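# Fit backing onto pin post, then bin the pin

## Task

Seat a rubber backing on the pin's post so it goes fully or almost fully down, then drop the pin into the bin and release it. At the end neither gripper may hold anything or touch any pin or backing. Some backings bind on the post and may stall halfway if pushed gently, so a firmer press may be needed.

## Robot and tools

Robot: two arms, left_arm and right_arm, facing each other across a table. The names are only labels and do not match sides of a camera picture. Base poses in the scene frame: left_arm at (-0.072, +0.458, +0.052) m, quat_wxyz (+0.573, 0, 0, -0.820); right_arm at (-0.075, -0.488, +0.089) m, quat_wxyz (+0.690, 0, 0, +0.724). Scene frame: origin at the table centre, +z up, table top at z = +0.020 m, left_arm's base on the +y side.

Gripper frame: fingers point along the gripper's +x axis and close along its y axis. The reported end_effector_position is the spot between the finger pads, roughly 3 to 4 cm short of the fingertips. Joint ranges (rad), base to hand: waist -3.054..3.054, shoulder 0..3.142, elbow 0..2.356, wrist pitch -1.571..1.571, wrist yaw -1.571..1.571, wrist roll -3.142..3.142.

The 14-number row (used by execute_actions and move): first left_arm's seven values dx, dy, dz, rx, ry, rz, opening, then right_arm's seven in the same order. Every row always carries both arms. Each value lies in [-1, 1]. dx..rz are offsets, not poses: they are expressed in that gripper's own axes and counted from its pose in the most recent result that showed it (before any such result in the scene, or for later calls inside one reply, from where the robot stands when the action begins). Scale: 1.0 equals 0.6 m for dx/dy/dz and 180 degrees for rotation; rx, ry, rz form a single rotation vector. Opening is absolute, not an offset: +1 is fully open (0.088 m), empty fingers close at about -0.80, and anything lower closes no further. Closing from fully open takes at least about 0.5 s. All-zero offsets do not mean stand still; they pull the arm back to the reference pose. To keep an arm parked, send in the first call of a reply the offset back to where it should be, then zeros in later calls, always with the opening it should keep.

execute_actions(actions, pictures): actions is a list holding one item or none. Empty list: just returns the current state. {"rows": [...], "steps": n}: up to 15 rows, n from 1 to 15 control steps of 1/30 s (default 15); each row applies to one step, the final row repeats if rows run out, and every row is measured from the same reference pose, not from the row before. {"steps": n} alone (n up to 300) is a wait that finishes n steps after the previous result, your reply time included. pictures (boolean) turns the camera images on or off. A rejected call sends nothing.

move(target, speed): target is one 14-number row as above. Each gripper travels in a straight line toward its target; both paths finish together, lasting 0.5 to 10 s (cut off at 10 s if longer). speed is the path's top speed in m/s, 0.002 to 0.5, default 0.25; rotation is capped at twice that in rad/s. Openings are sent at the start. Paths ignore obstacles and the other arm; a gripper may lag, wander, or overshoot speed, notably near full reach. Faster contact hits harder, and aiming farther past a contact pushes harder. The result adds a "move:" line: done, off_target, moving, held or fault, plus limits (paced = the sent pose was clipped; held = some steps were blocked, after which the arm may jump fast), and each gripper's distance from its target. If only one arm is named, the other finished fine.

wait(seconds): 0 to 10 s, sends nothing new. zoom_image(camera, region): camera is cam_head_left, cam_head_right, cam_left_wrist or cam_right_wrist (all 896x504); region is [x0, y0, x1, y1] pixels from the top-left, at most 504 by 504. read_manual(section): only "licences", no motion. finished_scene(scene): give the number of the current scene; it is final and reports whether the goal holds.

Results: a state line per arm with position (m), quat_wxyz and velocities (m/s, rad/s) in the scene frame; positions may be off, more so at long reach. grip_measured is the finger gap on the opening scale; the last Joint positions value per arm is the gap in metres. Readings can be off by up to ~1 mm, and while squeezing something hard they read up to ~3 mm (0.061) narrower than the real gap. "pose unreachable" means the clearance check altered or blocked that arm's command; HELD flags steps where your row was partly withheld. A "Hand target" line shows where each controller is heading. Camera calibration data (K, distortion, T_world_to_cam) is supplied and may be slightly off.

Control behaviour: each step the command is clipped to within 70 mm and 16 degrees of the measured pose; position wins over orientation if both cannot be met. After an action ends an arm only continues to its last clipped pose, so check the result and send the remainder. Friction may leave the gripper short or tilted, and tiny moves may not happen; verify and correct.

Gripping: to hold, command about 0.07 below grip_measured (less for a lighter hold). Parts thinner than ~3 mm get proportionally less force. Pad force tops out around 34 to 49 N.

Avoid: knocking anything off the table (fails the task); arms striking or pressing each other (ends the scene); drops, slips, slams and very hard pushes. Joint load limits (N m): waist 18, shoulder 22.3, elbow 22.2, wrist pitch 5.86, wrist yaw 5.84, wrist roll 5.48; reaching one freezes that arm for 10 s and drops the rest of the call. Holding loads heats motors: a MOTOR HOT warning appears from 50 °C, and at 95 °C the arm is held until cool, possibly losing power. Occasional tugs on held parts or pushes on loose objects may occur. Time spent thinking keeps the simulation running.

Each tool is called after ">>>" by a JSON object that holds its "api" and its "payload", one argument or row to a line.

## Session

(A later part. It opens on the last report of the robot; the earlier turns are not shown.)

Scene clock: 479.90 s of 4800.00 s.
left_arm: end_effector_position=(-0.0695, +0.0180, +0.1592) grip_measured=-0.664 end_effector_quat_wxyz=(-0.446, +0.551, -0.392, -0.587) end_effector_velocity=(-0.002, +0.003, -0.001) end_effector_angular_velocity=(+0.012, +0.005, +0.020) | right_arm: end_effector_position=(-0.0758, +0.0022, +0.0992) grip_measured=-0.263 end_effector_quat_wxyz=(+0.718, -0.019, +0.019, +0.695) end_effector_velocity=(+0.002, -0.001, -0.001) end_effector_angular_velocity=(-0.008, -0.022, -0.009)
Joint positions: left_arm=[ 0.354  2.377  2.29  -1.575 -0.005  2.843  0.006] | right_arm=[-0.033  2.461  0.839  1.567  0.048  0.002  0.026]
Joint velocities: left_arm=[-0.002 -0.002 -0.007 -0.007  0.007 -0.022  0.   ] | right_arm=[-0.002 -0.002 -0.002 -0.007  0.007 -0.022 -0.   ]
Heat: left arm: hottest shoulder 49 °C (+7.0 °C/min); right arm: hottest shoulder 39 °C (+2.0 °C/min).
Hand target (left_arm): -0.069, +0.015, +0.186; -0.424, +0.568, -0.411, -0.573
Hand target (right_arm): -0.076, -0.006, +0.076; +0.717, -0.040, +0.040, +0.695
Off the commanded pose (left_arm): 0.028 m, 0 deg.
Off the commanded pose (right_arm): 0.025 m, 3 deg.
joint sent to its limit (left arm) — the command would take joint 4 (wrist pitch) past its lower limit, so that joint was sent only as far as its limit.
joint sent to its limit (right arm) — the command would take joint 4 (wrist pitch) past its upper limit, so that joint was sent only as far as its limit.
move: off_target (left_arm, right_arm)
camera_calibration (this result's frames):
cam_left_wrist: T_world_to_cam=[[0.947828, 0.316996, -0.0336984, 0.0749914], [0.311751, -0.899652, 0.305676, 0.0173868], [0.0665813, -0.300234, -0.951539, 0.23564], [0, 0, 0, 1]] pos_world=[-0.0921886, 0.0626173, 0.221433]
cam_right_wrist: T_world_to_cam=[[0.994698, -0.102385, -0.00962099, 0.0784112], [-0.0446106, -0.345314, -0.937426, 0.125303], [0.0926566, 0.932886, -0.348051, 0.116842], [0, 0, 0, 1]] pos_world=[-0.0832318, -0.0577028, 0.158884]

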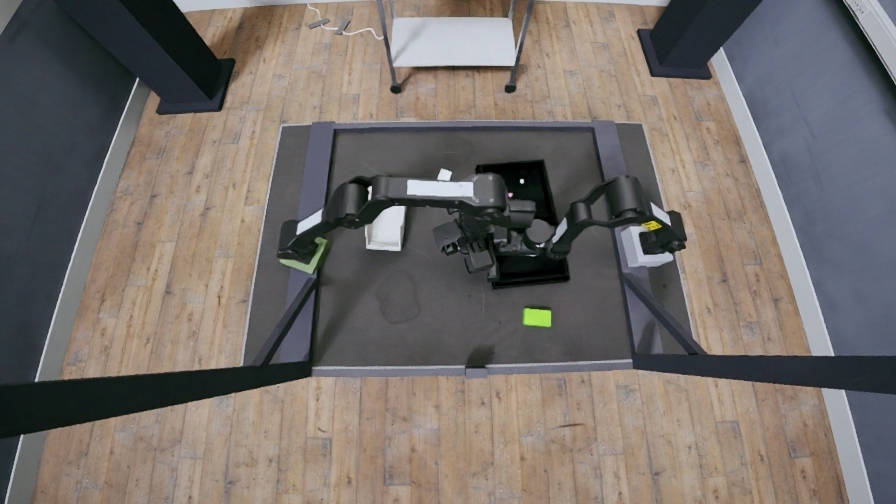

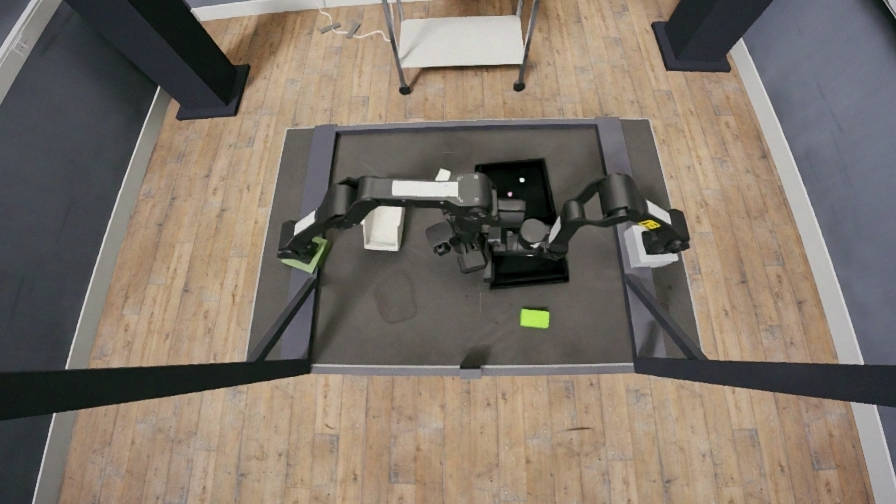

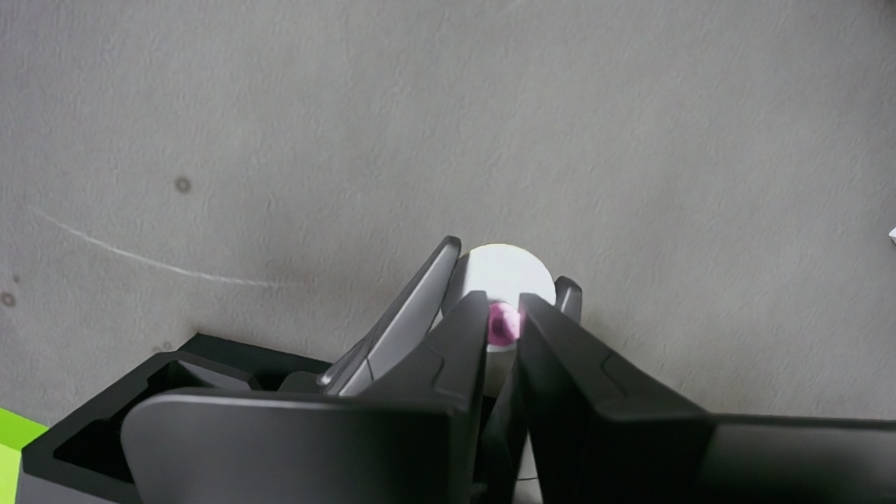

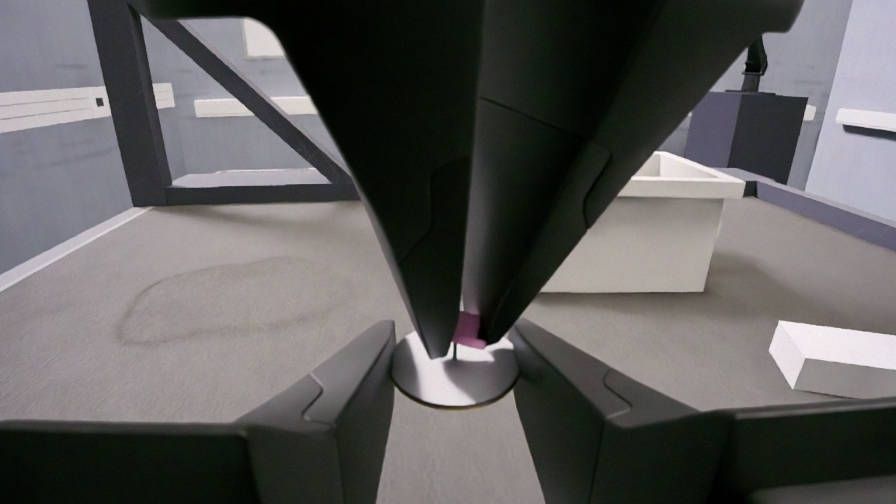

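Progress; once more.

>>> {"api": "move", "payload": {
  "target": [-0.045,0,0,0.06,0,0,-0.9,-0.012,0,-0.04,0,0.02,0,-0.4],
  "speed": 0.03
}}

>>> {"api": "zoom_image", "payload": {
  "camera": "cam_right_wrist",
  "region": [330,150,590,440]
}}

Scene clock: 485.50 s of 4800.00 s.
left_arm: end_effector_position=(-0.0695, +0.0188, +0.1614) grip_measured=-0.664 end_effector_quat_wxyz=(-0.494, +0.509, -0.444, -0.548) end_effector_velocity=(-0.002, -0.001, +0.000) end_effector_angular_velocity=(-0.007, +0.008, -0.009) | right_arm: end_effector_position=(-0.0759, +0.0030, +0.1019) grip_measured=-0.263 end_effector_quat_wxyz=(+0.718, -0.017, +0.017, +0.695) end_effector_velocity=(+0.000, -0.000, -0.001) end_effector_angular_velocity=(-0.008, -0.007, +0.005)
Joint positions: left_arm=[ 0.354  2.372  2.29  -1.578 -0.005  3.025  0.006] | right_arm=[-0.033  2.456  0.841  1.567  0.048  0.002  0.026]
Joint velocities: left_arm=[-0.002 -0.002 -0.002  0.007  0.007  0.007  0.   ] | right_arm=[-0.002 -0.002 -0.002 -0.007 -0.007 -0.007 -0.   ]
Heat: left arm: hottest shoulder 51 °C (+9.1 °C/min); right arm: hottest shoulder 39 °C (+1.0 °C/min). Fold the left arm in close to its base before you think long.
Hand target (left_arm): -0.069, +0.017, +0.185; +0.479, -0.523, +0.463, +0.532
Hand target (right_arm): -0.076, -0.007, +0.076; +0.717, -0.041, +0.042, +0.695
Off the commanded pose (left_arm): 0.025 m, 0 deg.
Off the commanded pose (right_arm): 0.028 m, 4 deg.
MOTOR HOT: a motor of the left arm reached 50 °C. Now the hottest motor of the left arm, joint 2 (shoulder), reports 51 °C. The temperature limit of the motors' drives, at which the controller stops that arm, is 95 °C. To cool a motor, set the load down, stop pushing, or move to a pose that needs little force.
joint sent to its limit (left arm) — the command would take joint 4 (wrist pitch) past its lower limit, so that joint was sent only as far as its limit.
move: off_target (left_arm, right_arm)
camera_calibration (this result's frames):
cam_left_wrist: T_world_to_cam=[[0.988807, 0.140638, -0.049825, 0.0835859], [0.149139, -0.941432, 0.302429, 0.00743475], [-0.00437387, -0.306475, -0.951869, 0.233157], [0, 0, 0, 1]] pos_world=[-0.0827394, 0.0667007, 0.223851]
cam_right_wrist: T_world_to_cam=[[0.994691, -0.102339, -0.0107654, 0.078654], [-0.0450696, -0.339216, -0.939628, 0.128337], [0.0925086, 0.935125, -0.342027, 0.11637], [0, 0, 0, 1]] pos_world=[-0.0832176, -0.0572374, 0.161237]

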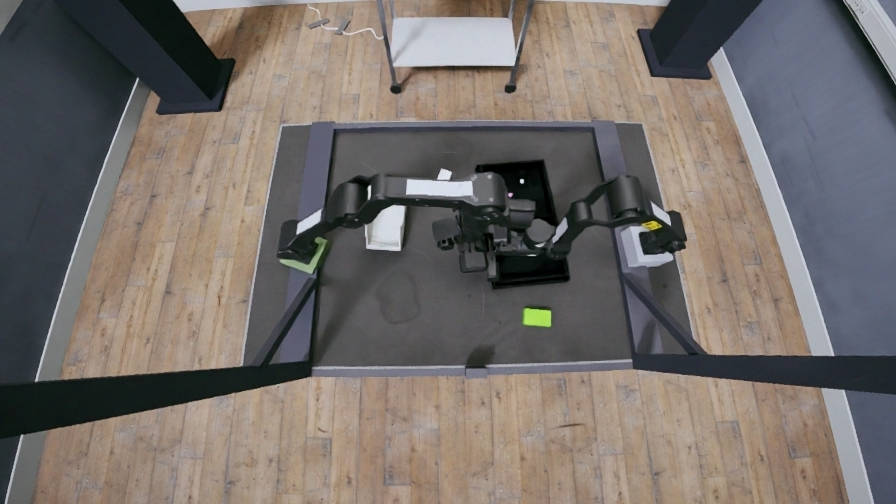

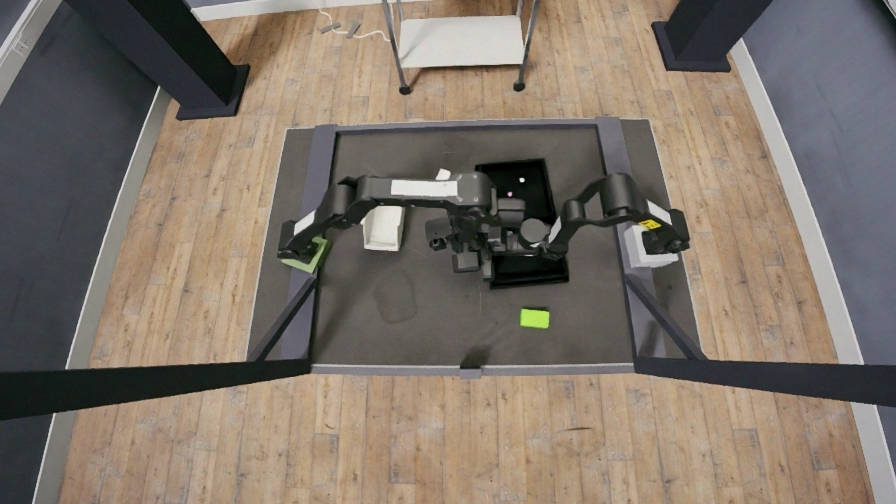

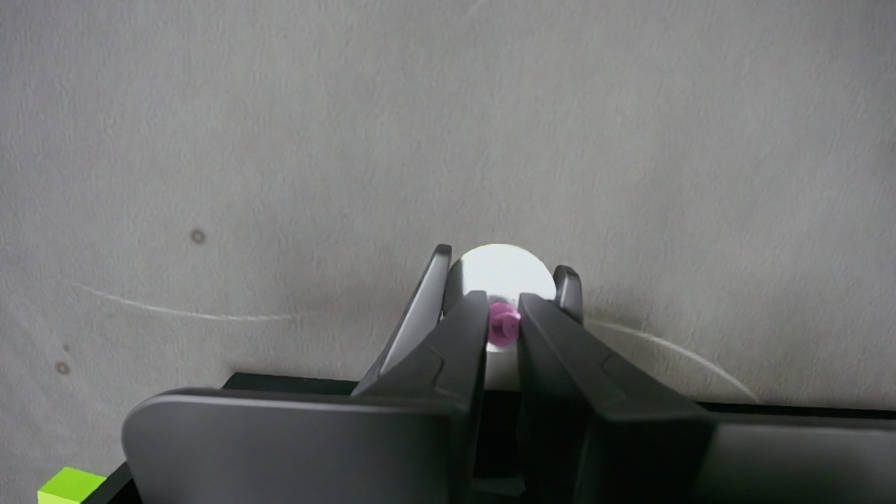

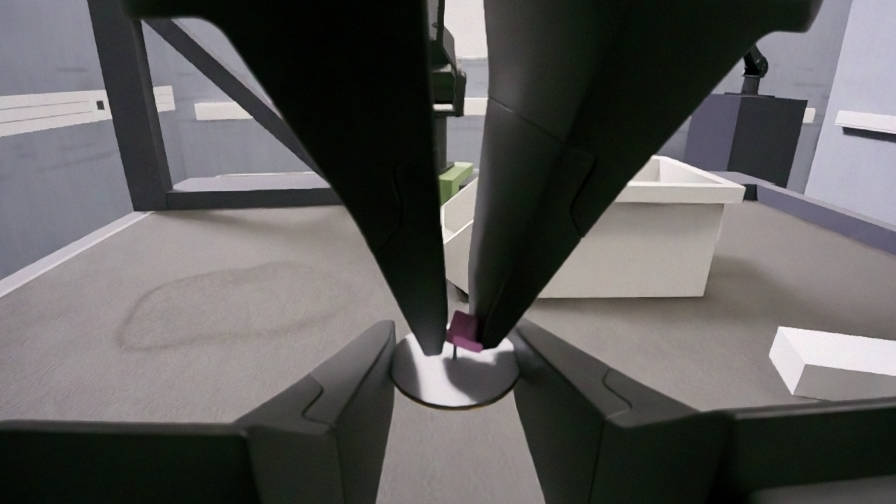

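Region (330, 150, 590, 440) of cam_right_wrist's 896x504 image, scaled by 1.738, with more detail than that image has; it fills the left 452 columns of this view, and the rest is white.

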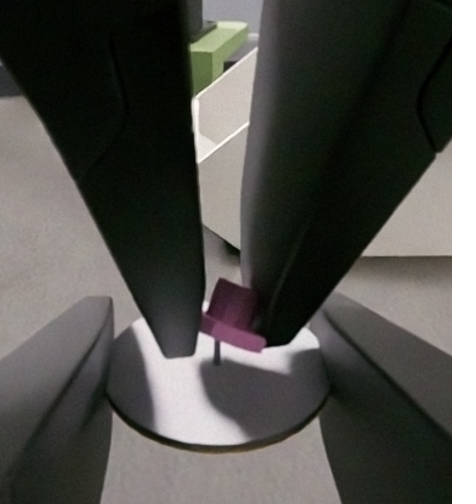

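>>> {"api": "move", "payload": {
  "target": [-0.065,0,0,0,0,0,-0.9,-0.015,0,-0.055,0,0.02,0,-0.4],
  "speed": 0.03
}}

>>> {"api": "zoom_image", "payload": {
  "camera": "cam_right_wrist",
  "region": [330,150,590,440]
}}

Scene clock: 489.40 s of 4800.00 s.
left_arm: end_effector_position=(-0.0695, +0.0171, +0.1939) grip_measured=-0.664 end_effector_quat_wxyz=(-0.472, +0.529, -0.467, -0.528) end_effector_velocity=(-0.002, +0.006, -0.001) end_effector_angular_velocity=(+0.027, -0.007, -0.000) | right_arm: end_effector_position=(-0.0763, +0.0009, +0.0929) grip_measured=-0.263 end_effector_quat_wxyz=(+0.718, -0.029, +0.019, +0.696) end_effector_velocity=(+0.000, -0.001, -0.004) end_effector_angular_velocity=(-0.022, +0.007, +0.004)
Joint positions: left_arm=[ 0.354  2.306  2.31  -1.579 -0.005  3.027  0.006] | right_arm=[-0.032  2.475  0.84   1.567  0.048 -0.011  0.026]
Joint velocities: left_arm=[-0.007 -0.002 -0.007 -0.022 -0.007 -0.007 -0.   ] | right_arm=[-0.002 -0.002 -0.002 -0.022 -0.007  0.007  0.   ]
Heat: left arm: hottest shoulder 52 °C (+10.1 °C/min); right arm: hottest shoulder 38 °C (+0.0 °C/min). Fold the left arm in close to its base before you think long.
Hand target (left_arm): -0.069, +0.016, +0.200; -0.467, +0.533, -0.471, -0.525
Hand target (right_arm): -0.076, -0.008, +0.070; +0.717, -0.043, +0.045, +0.694
Off the commanded pose (left_arm): 0.007 m, 5 deg.
Off the commanded pose (right_arm): 0.025 m, 3 deg.
MOTOR HOT: still on. Now the hottest motor of the left arm, joint 2 (shoulder), reports 52 °C; a drive's own limit is 95 °C.
joint sent to its limit (left arm) — the command would take joint 4 (wrist pitch) past its lower limit, so that joint was sent only as far as its limit.
joint sent to its limit (right arm) — the command would take joint 4 (wrist pitch) past its upper limit, so that joint was sent only as far as its limit.
move: off_target (left_arm, right_arm)
camera_calibration (this result's frames):
cam_left_wrist: T_world_to_cam=[[0.988977, 0.134776, -0.061324, 0.0877795], [0.148001, -0.912502, 0.381361, -0.0198649], [-0.00456, -0.386233, -0.92239, 0.259249], [0, 0, 0, 1]] pos_world=[-0.0826896, 0.0701731, 0.252087]
cam_right_wrist: T_world_to_cam=[[0.994888, -0.100869, 0.00484318, 0.0773754], [-0.0317423, -0.357889, -0.933225, 0.119587], [0.0958665, 0.9283, -0.359261, 0.117139], [0, 0, 0, 1]] pos_world=[-0.0844136, -0.0581367, 0.15331]

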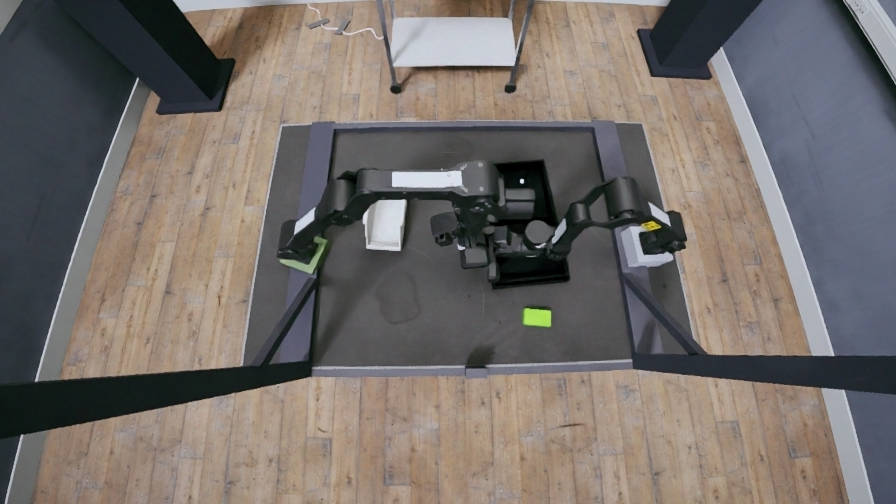

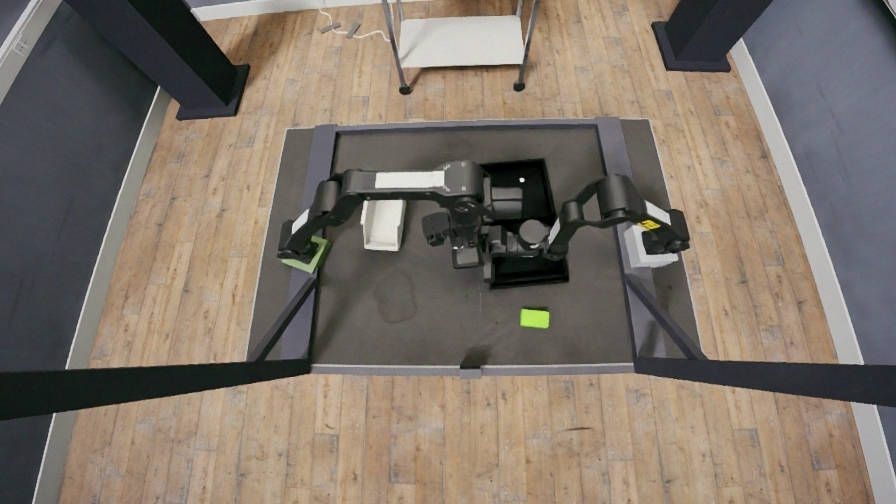

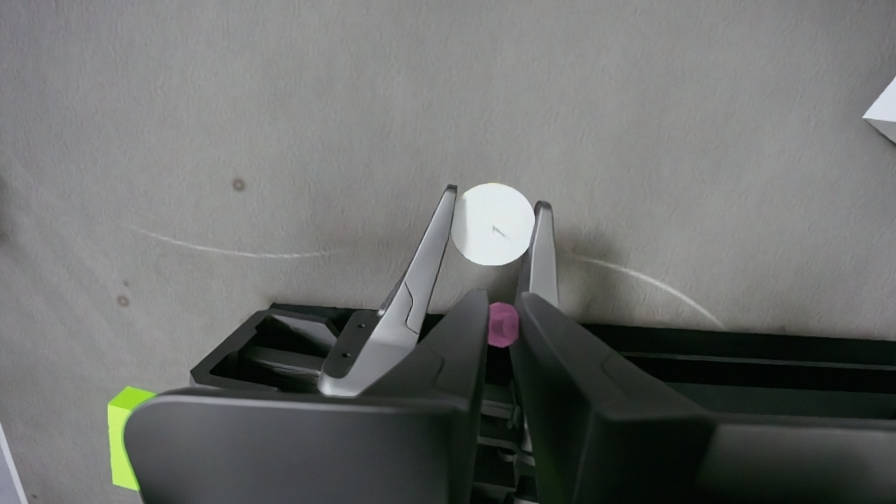

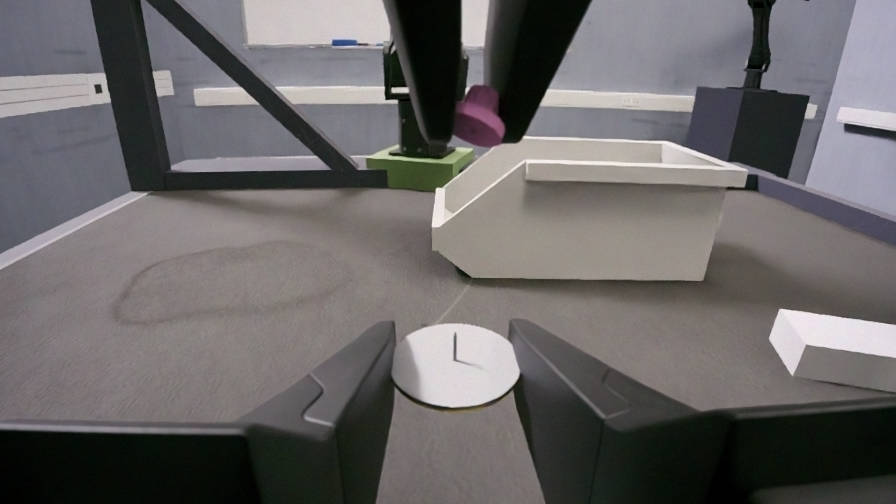

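Region (330, 150, 590, 440) of cam_right_wrist's 896x504 image, scaled by 1.738, with more detail than that image has; it fills the left 452 columns of this view, and the rest is white.

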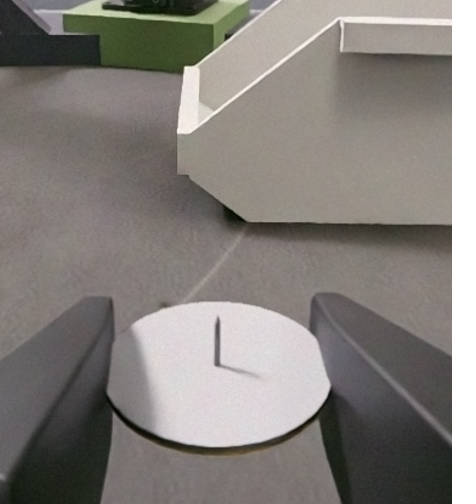

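>>> {"api": "move", "payload": {
  "target": [0.175,0.07,0.08,0,0,0,-0.9,0,0,-0.01,0,0,0,-0.4],
  "speed": 0.1
}}

Scene clock: 494.50 s of 4800.00 s.
left_arm: end_effector_position=(-0.1151, +0.0576, +0.0872) grip_measured=-0.664 end_effector_quat_wxyz=(-0.474, +0.529, -0.466, -0.527) end_effector_velocity=(-0.002, +0.003, -0.006) end_effector_angular_velocity=(+0.003, +0.007, +0.005) | right_arm: end_effector_position=(-0.0767, +0.0021, +0.0948) grip_measured=-0.263 end_effector_quat_wxyz=(+0.717, -0.030, +0.015, +0.696) end_effector_velocity=(-0.002, +0.002, +0.001) end_effector_angular_velocity=(+0.002, -0.007, +0.010)
Joint positions: left_arm=[ 0.24   2.142  1.612 -1.049 -0.008  2.914  0.006] | right_arm=[-0.032  2.472  0.843  1.567  0.047 -0.019  0.026]
Joint velocities: left_arm=[-0.002 -0.002 -0.027  0.022  0.007 -0.007 -0.   ] | right_arm=[ 0.002 -0.002  0.007 -0.007 -0.007 -0.007 -0.   ]
Heat: left arm: hottest shoulder 51 °C (+8.1 °C/min); right arm: hottest shoulder 38 °C (+0.0 °C/min). Fold the left arm in close to its base before you think long.
Hand target (left_arm): -0.116, +0.060, +0.089; -0.472, +0.530, -0.467, -0.528
Hand target (right_arm): -0.076, +0.001, +0.087; +0.717, -0.033, +0.023, +0.695
Off the commanded pose (left_arm): 0.003 m, 0 deg.
Off the commanded pose (right_arm): 0.008 m, 1 deg.
MOTOR HOT: still on. Now the hottest motor of the left arm, joint 2 (shoulder), reports 51 °C; a drive's own limit is 95 °C.
joint sent to its limit (right arm) — the command would take joint 4 (wrist pitch) past its upper limit, so that joint was sent only as far as its limit.
After step 90, 0.43 s passed at rest.
move: done
camera_calibration (this result's frames):
cam_left_wrist: T_world_to_cam=[[0.989516, 0.132633, -0.0571449, 0.120773], [0.144408, -0.913774, 0.379689, 0.0643259], [-0.00185795, -0.383961, -0.923347, 0.176537], [0, 0, 0, 1]] pos_world=[-0.128468, 0.110544, 0.145483]
cam_right_wrist: T_world_to_cam=[[0.995026, -0.0988784, 0.0121206, 0.0771723], [-0.0237047, -0.353187, -0.935252, 0.122543], [0.0967571, 0.930313, -0.353774, 0.116354], [0, 0, 0, 1]] pos_world=[-0.0851416, -0.0573339, 0.154836]

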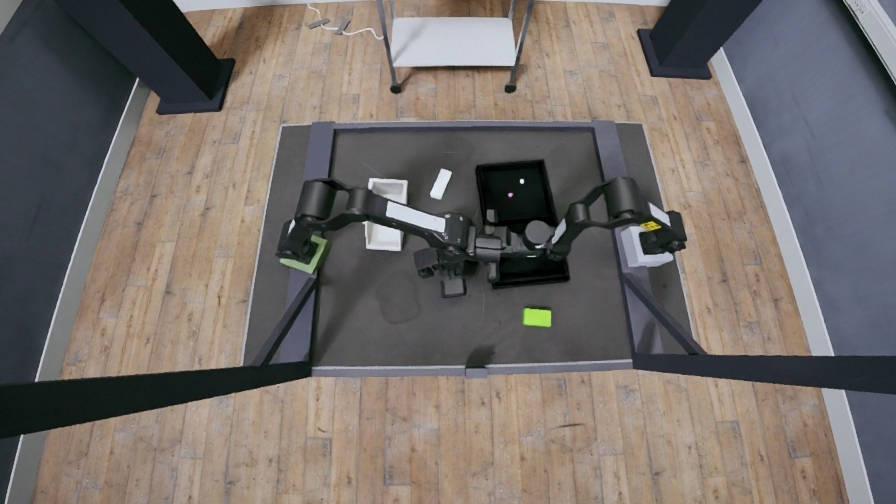

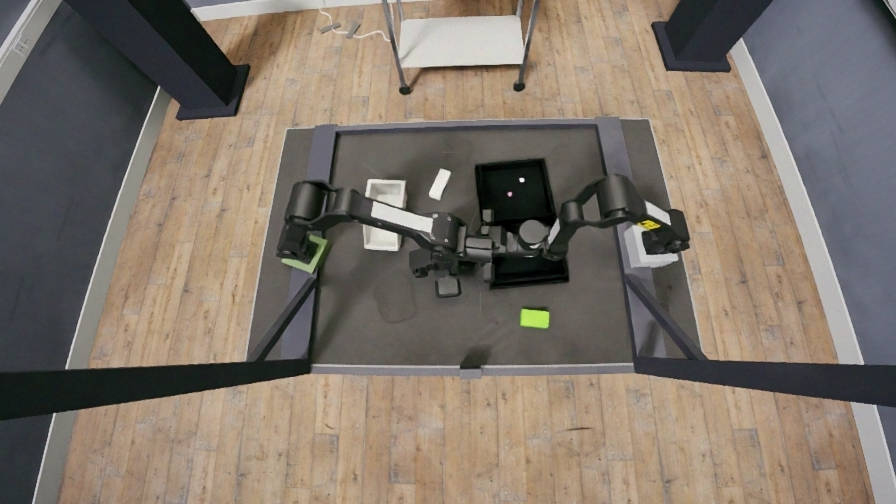

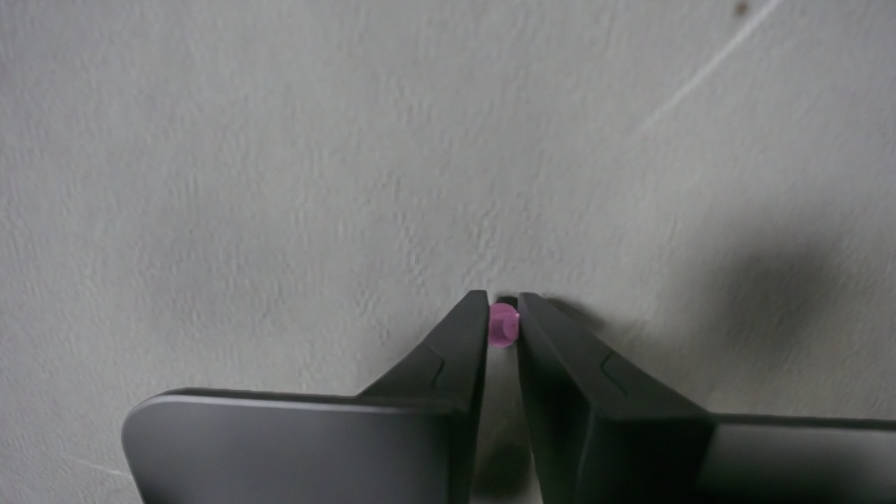

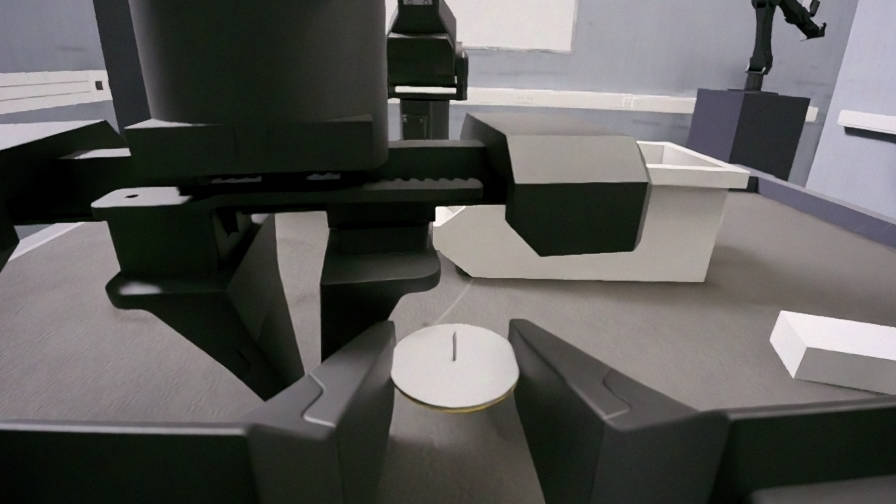

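>>> {"api": "execute_actions", "payload": {
  "actions": []
}}

Scene clock: 509.07 s of 4800.00 s.
left_arm: end_effector_position=(-0.1153, +0.0577, +0.0868) grip_measured=-0.664 end_effector_quat_wxyz=(-0.474, +0.529, -0.466, -0.527) end_effector_velocity=(+0.001, +0.005, +0.000) end_effector_angular_velocity=(+0.021, -0.010, +0.005) | right_arm: end_effector_position=(-0.0767, +0.0022, +0.0949) grip_measured=-0.263 end_effector_quat_wxyz=(+0.717, -0.029, +0.015, +0.696) end_effector_velocity=(+0.005, -0.000, +0.002) end_effector_angular_velocity=(+0.007, -0.008, -0.014)
Joint positions: left_arm=[ 0.239  2.142  1.61  -1.047 -0.008  2.914  0.006] | right_arm=[-0.032  2.472  0.844  1.567  0.047 -0.019  0.026]
Joint velocities: left_arm=[-0.002 -0.002 -0.002 -0.022 -0.007 -0.007  0.   ] | right_arm=[-0.007 -0.002 -0.002  0.007  0.007 -0.007 -0.   ]
Heat: left arm: hottest shoulder 49 °C (+4.0 °C/min); right arm: hottest shoulder 38 °C (+1.0 °C/min). Fold the left arm in close to its base before you think long.
Hand target (left_arm): -0.116, +0.060, +0.089; -0.472, +0.530, -0.467, -0.528
Hand target (right_arm): -0.076, +0.001, +0.087; +0.717, -0.033, +0.023, +0.695
Off the commanded pose (left_arm): 0.004 m, 0 deg.
Off the commanded pose (right_arm): 0.008 m, 1 deg.
MOTOR HOT: still on. Now the hottest motor of the left arm, joint 2 (shoulder), reports 49 °C; a drive's own limit is 95 °C.
Steps of this call (steps 1 to 90: nothing new was sent; then 11.57 s passed at rest). Readings (end_effector_position):
1: left_arm (-0.1151, +0.0577, +0.0871) | right_arm (-0.0767, +0.0022, +0.0949)
2: left_arm (-0.1151, +0.0578, +0.0870) | right_arm (-0.0767, +0.0022, +0.0949)
4: left_arm (-0.1153, +0.0577, +0.0869) | right_arm (-0.0767, +0.0022, +0.0949)
8: left_arm (-0.1153, +0.0576, +0.0869) | right_arm (-0.0767, +0.0022, +0.0949)
90: the state above
camera_calibration (this result's frames):
cam_left_wrist: T_world_to_cam=[[0.989514, 0.132612, -0.057235, 0.120891], [0.144423, -0.913628, 0.380033, 0.0645506], [-0.00189468, -0.384314, -0.9232, 0.176141], [0, 0, 0, 1]] pos_world=[-0.128613, 0.110637, 0.145001]
cam_right_wrist: T_world_to_cam=[[0.995028, -0.0989067, 0.0116965, 0.0772231], [-0.0240751, -0.352819, -0.935382, 0.122656], [0.0966423, 0.930449, -0.353446, 0.116256], [0, 0, 0, 1]] pos_world=[-0.0851215, -0.0572575, 0.154917]

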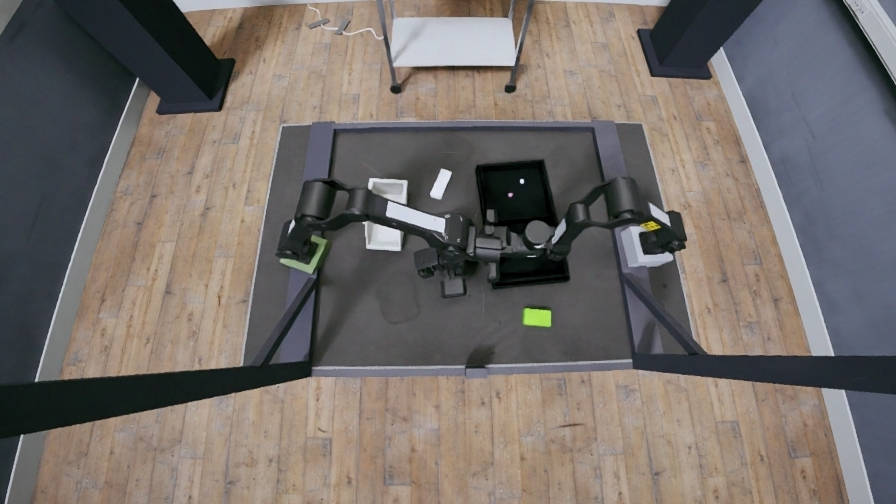

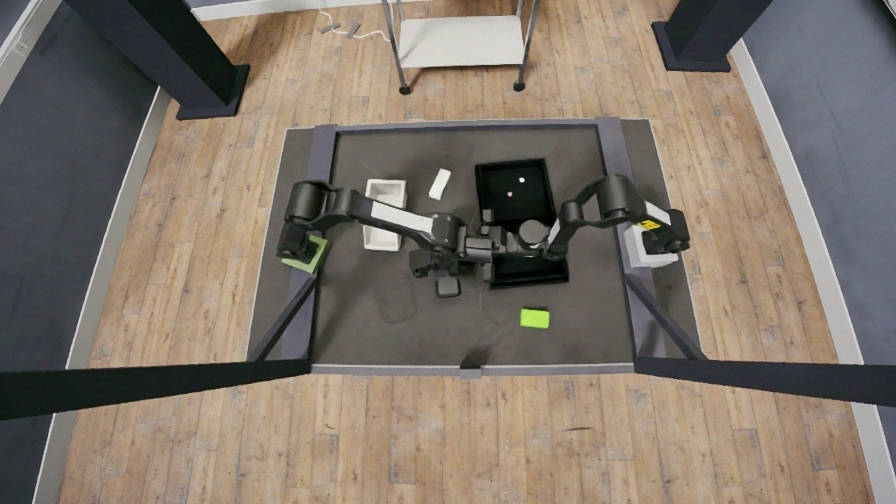

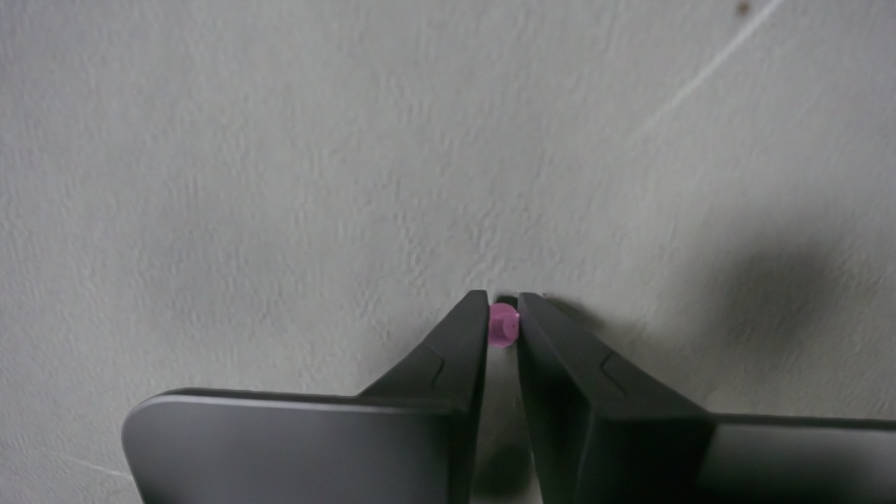

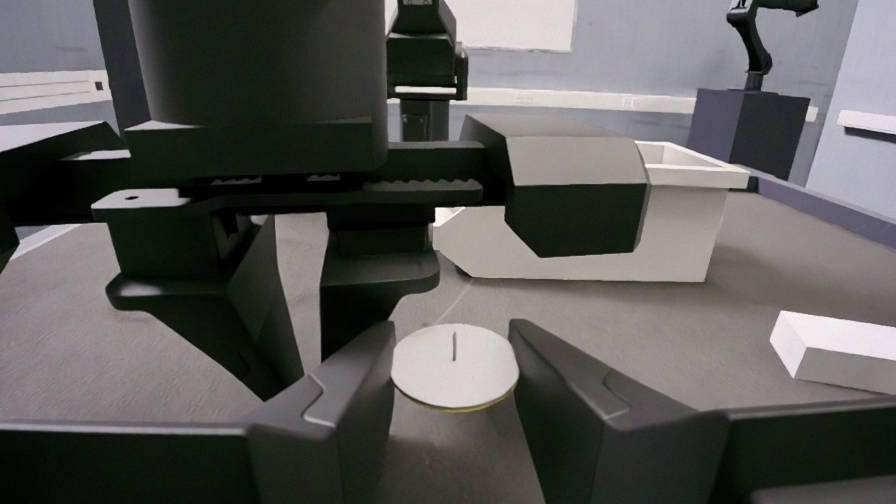

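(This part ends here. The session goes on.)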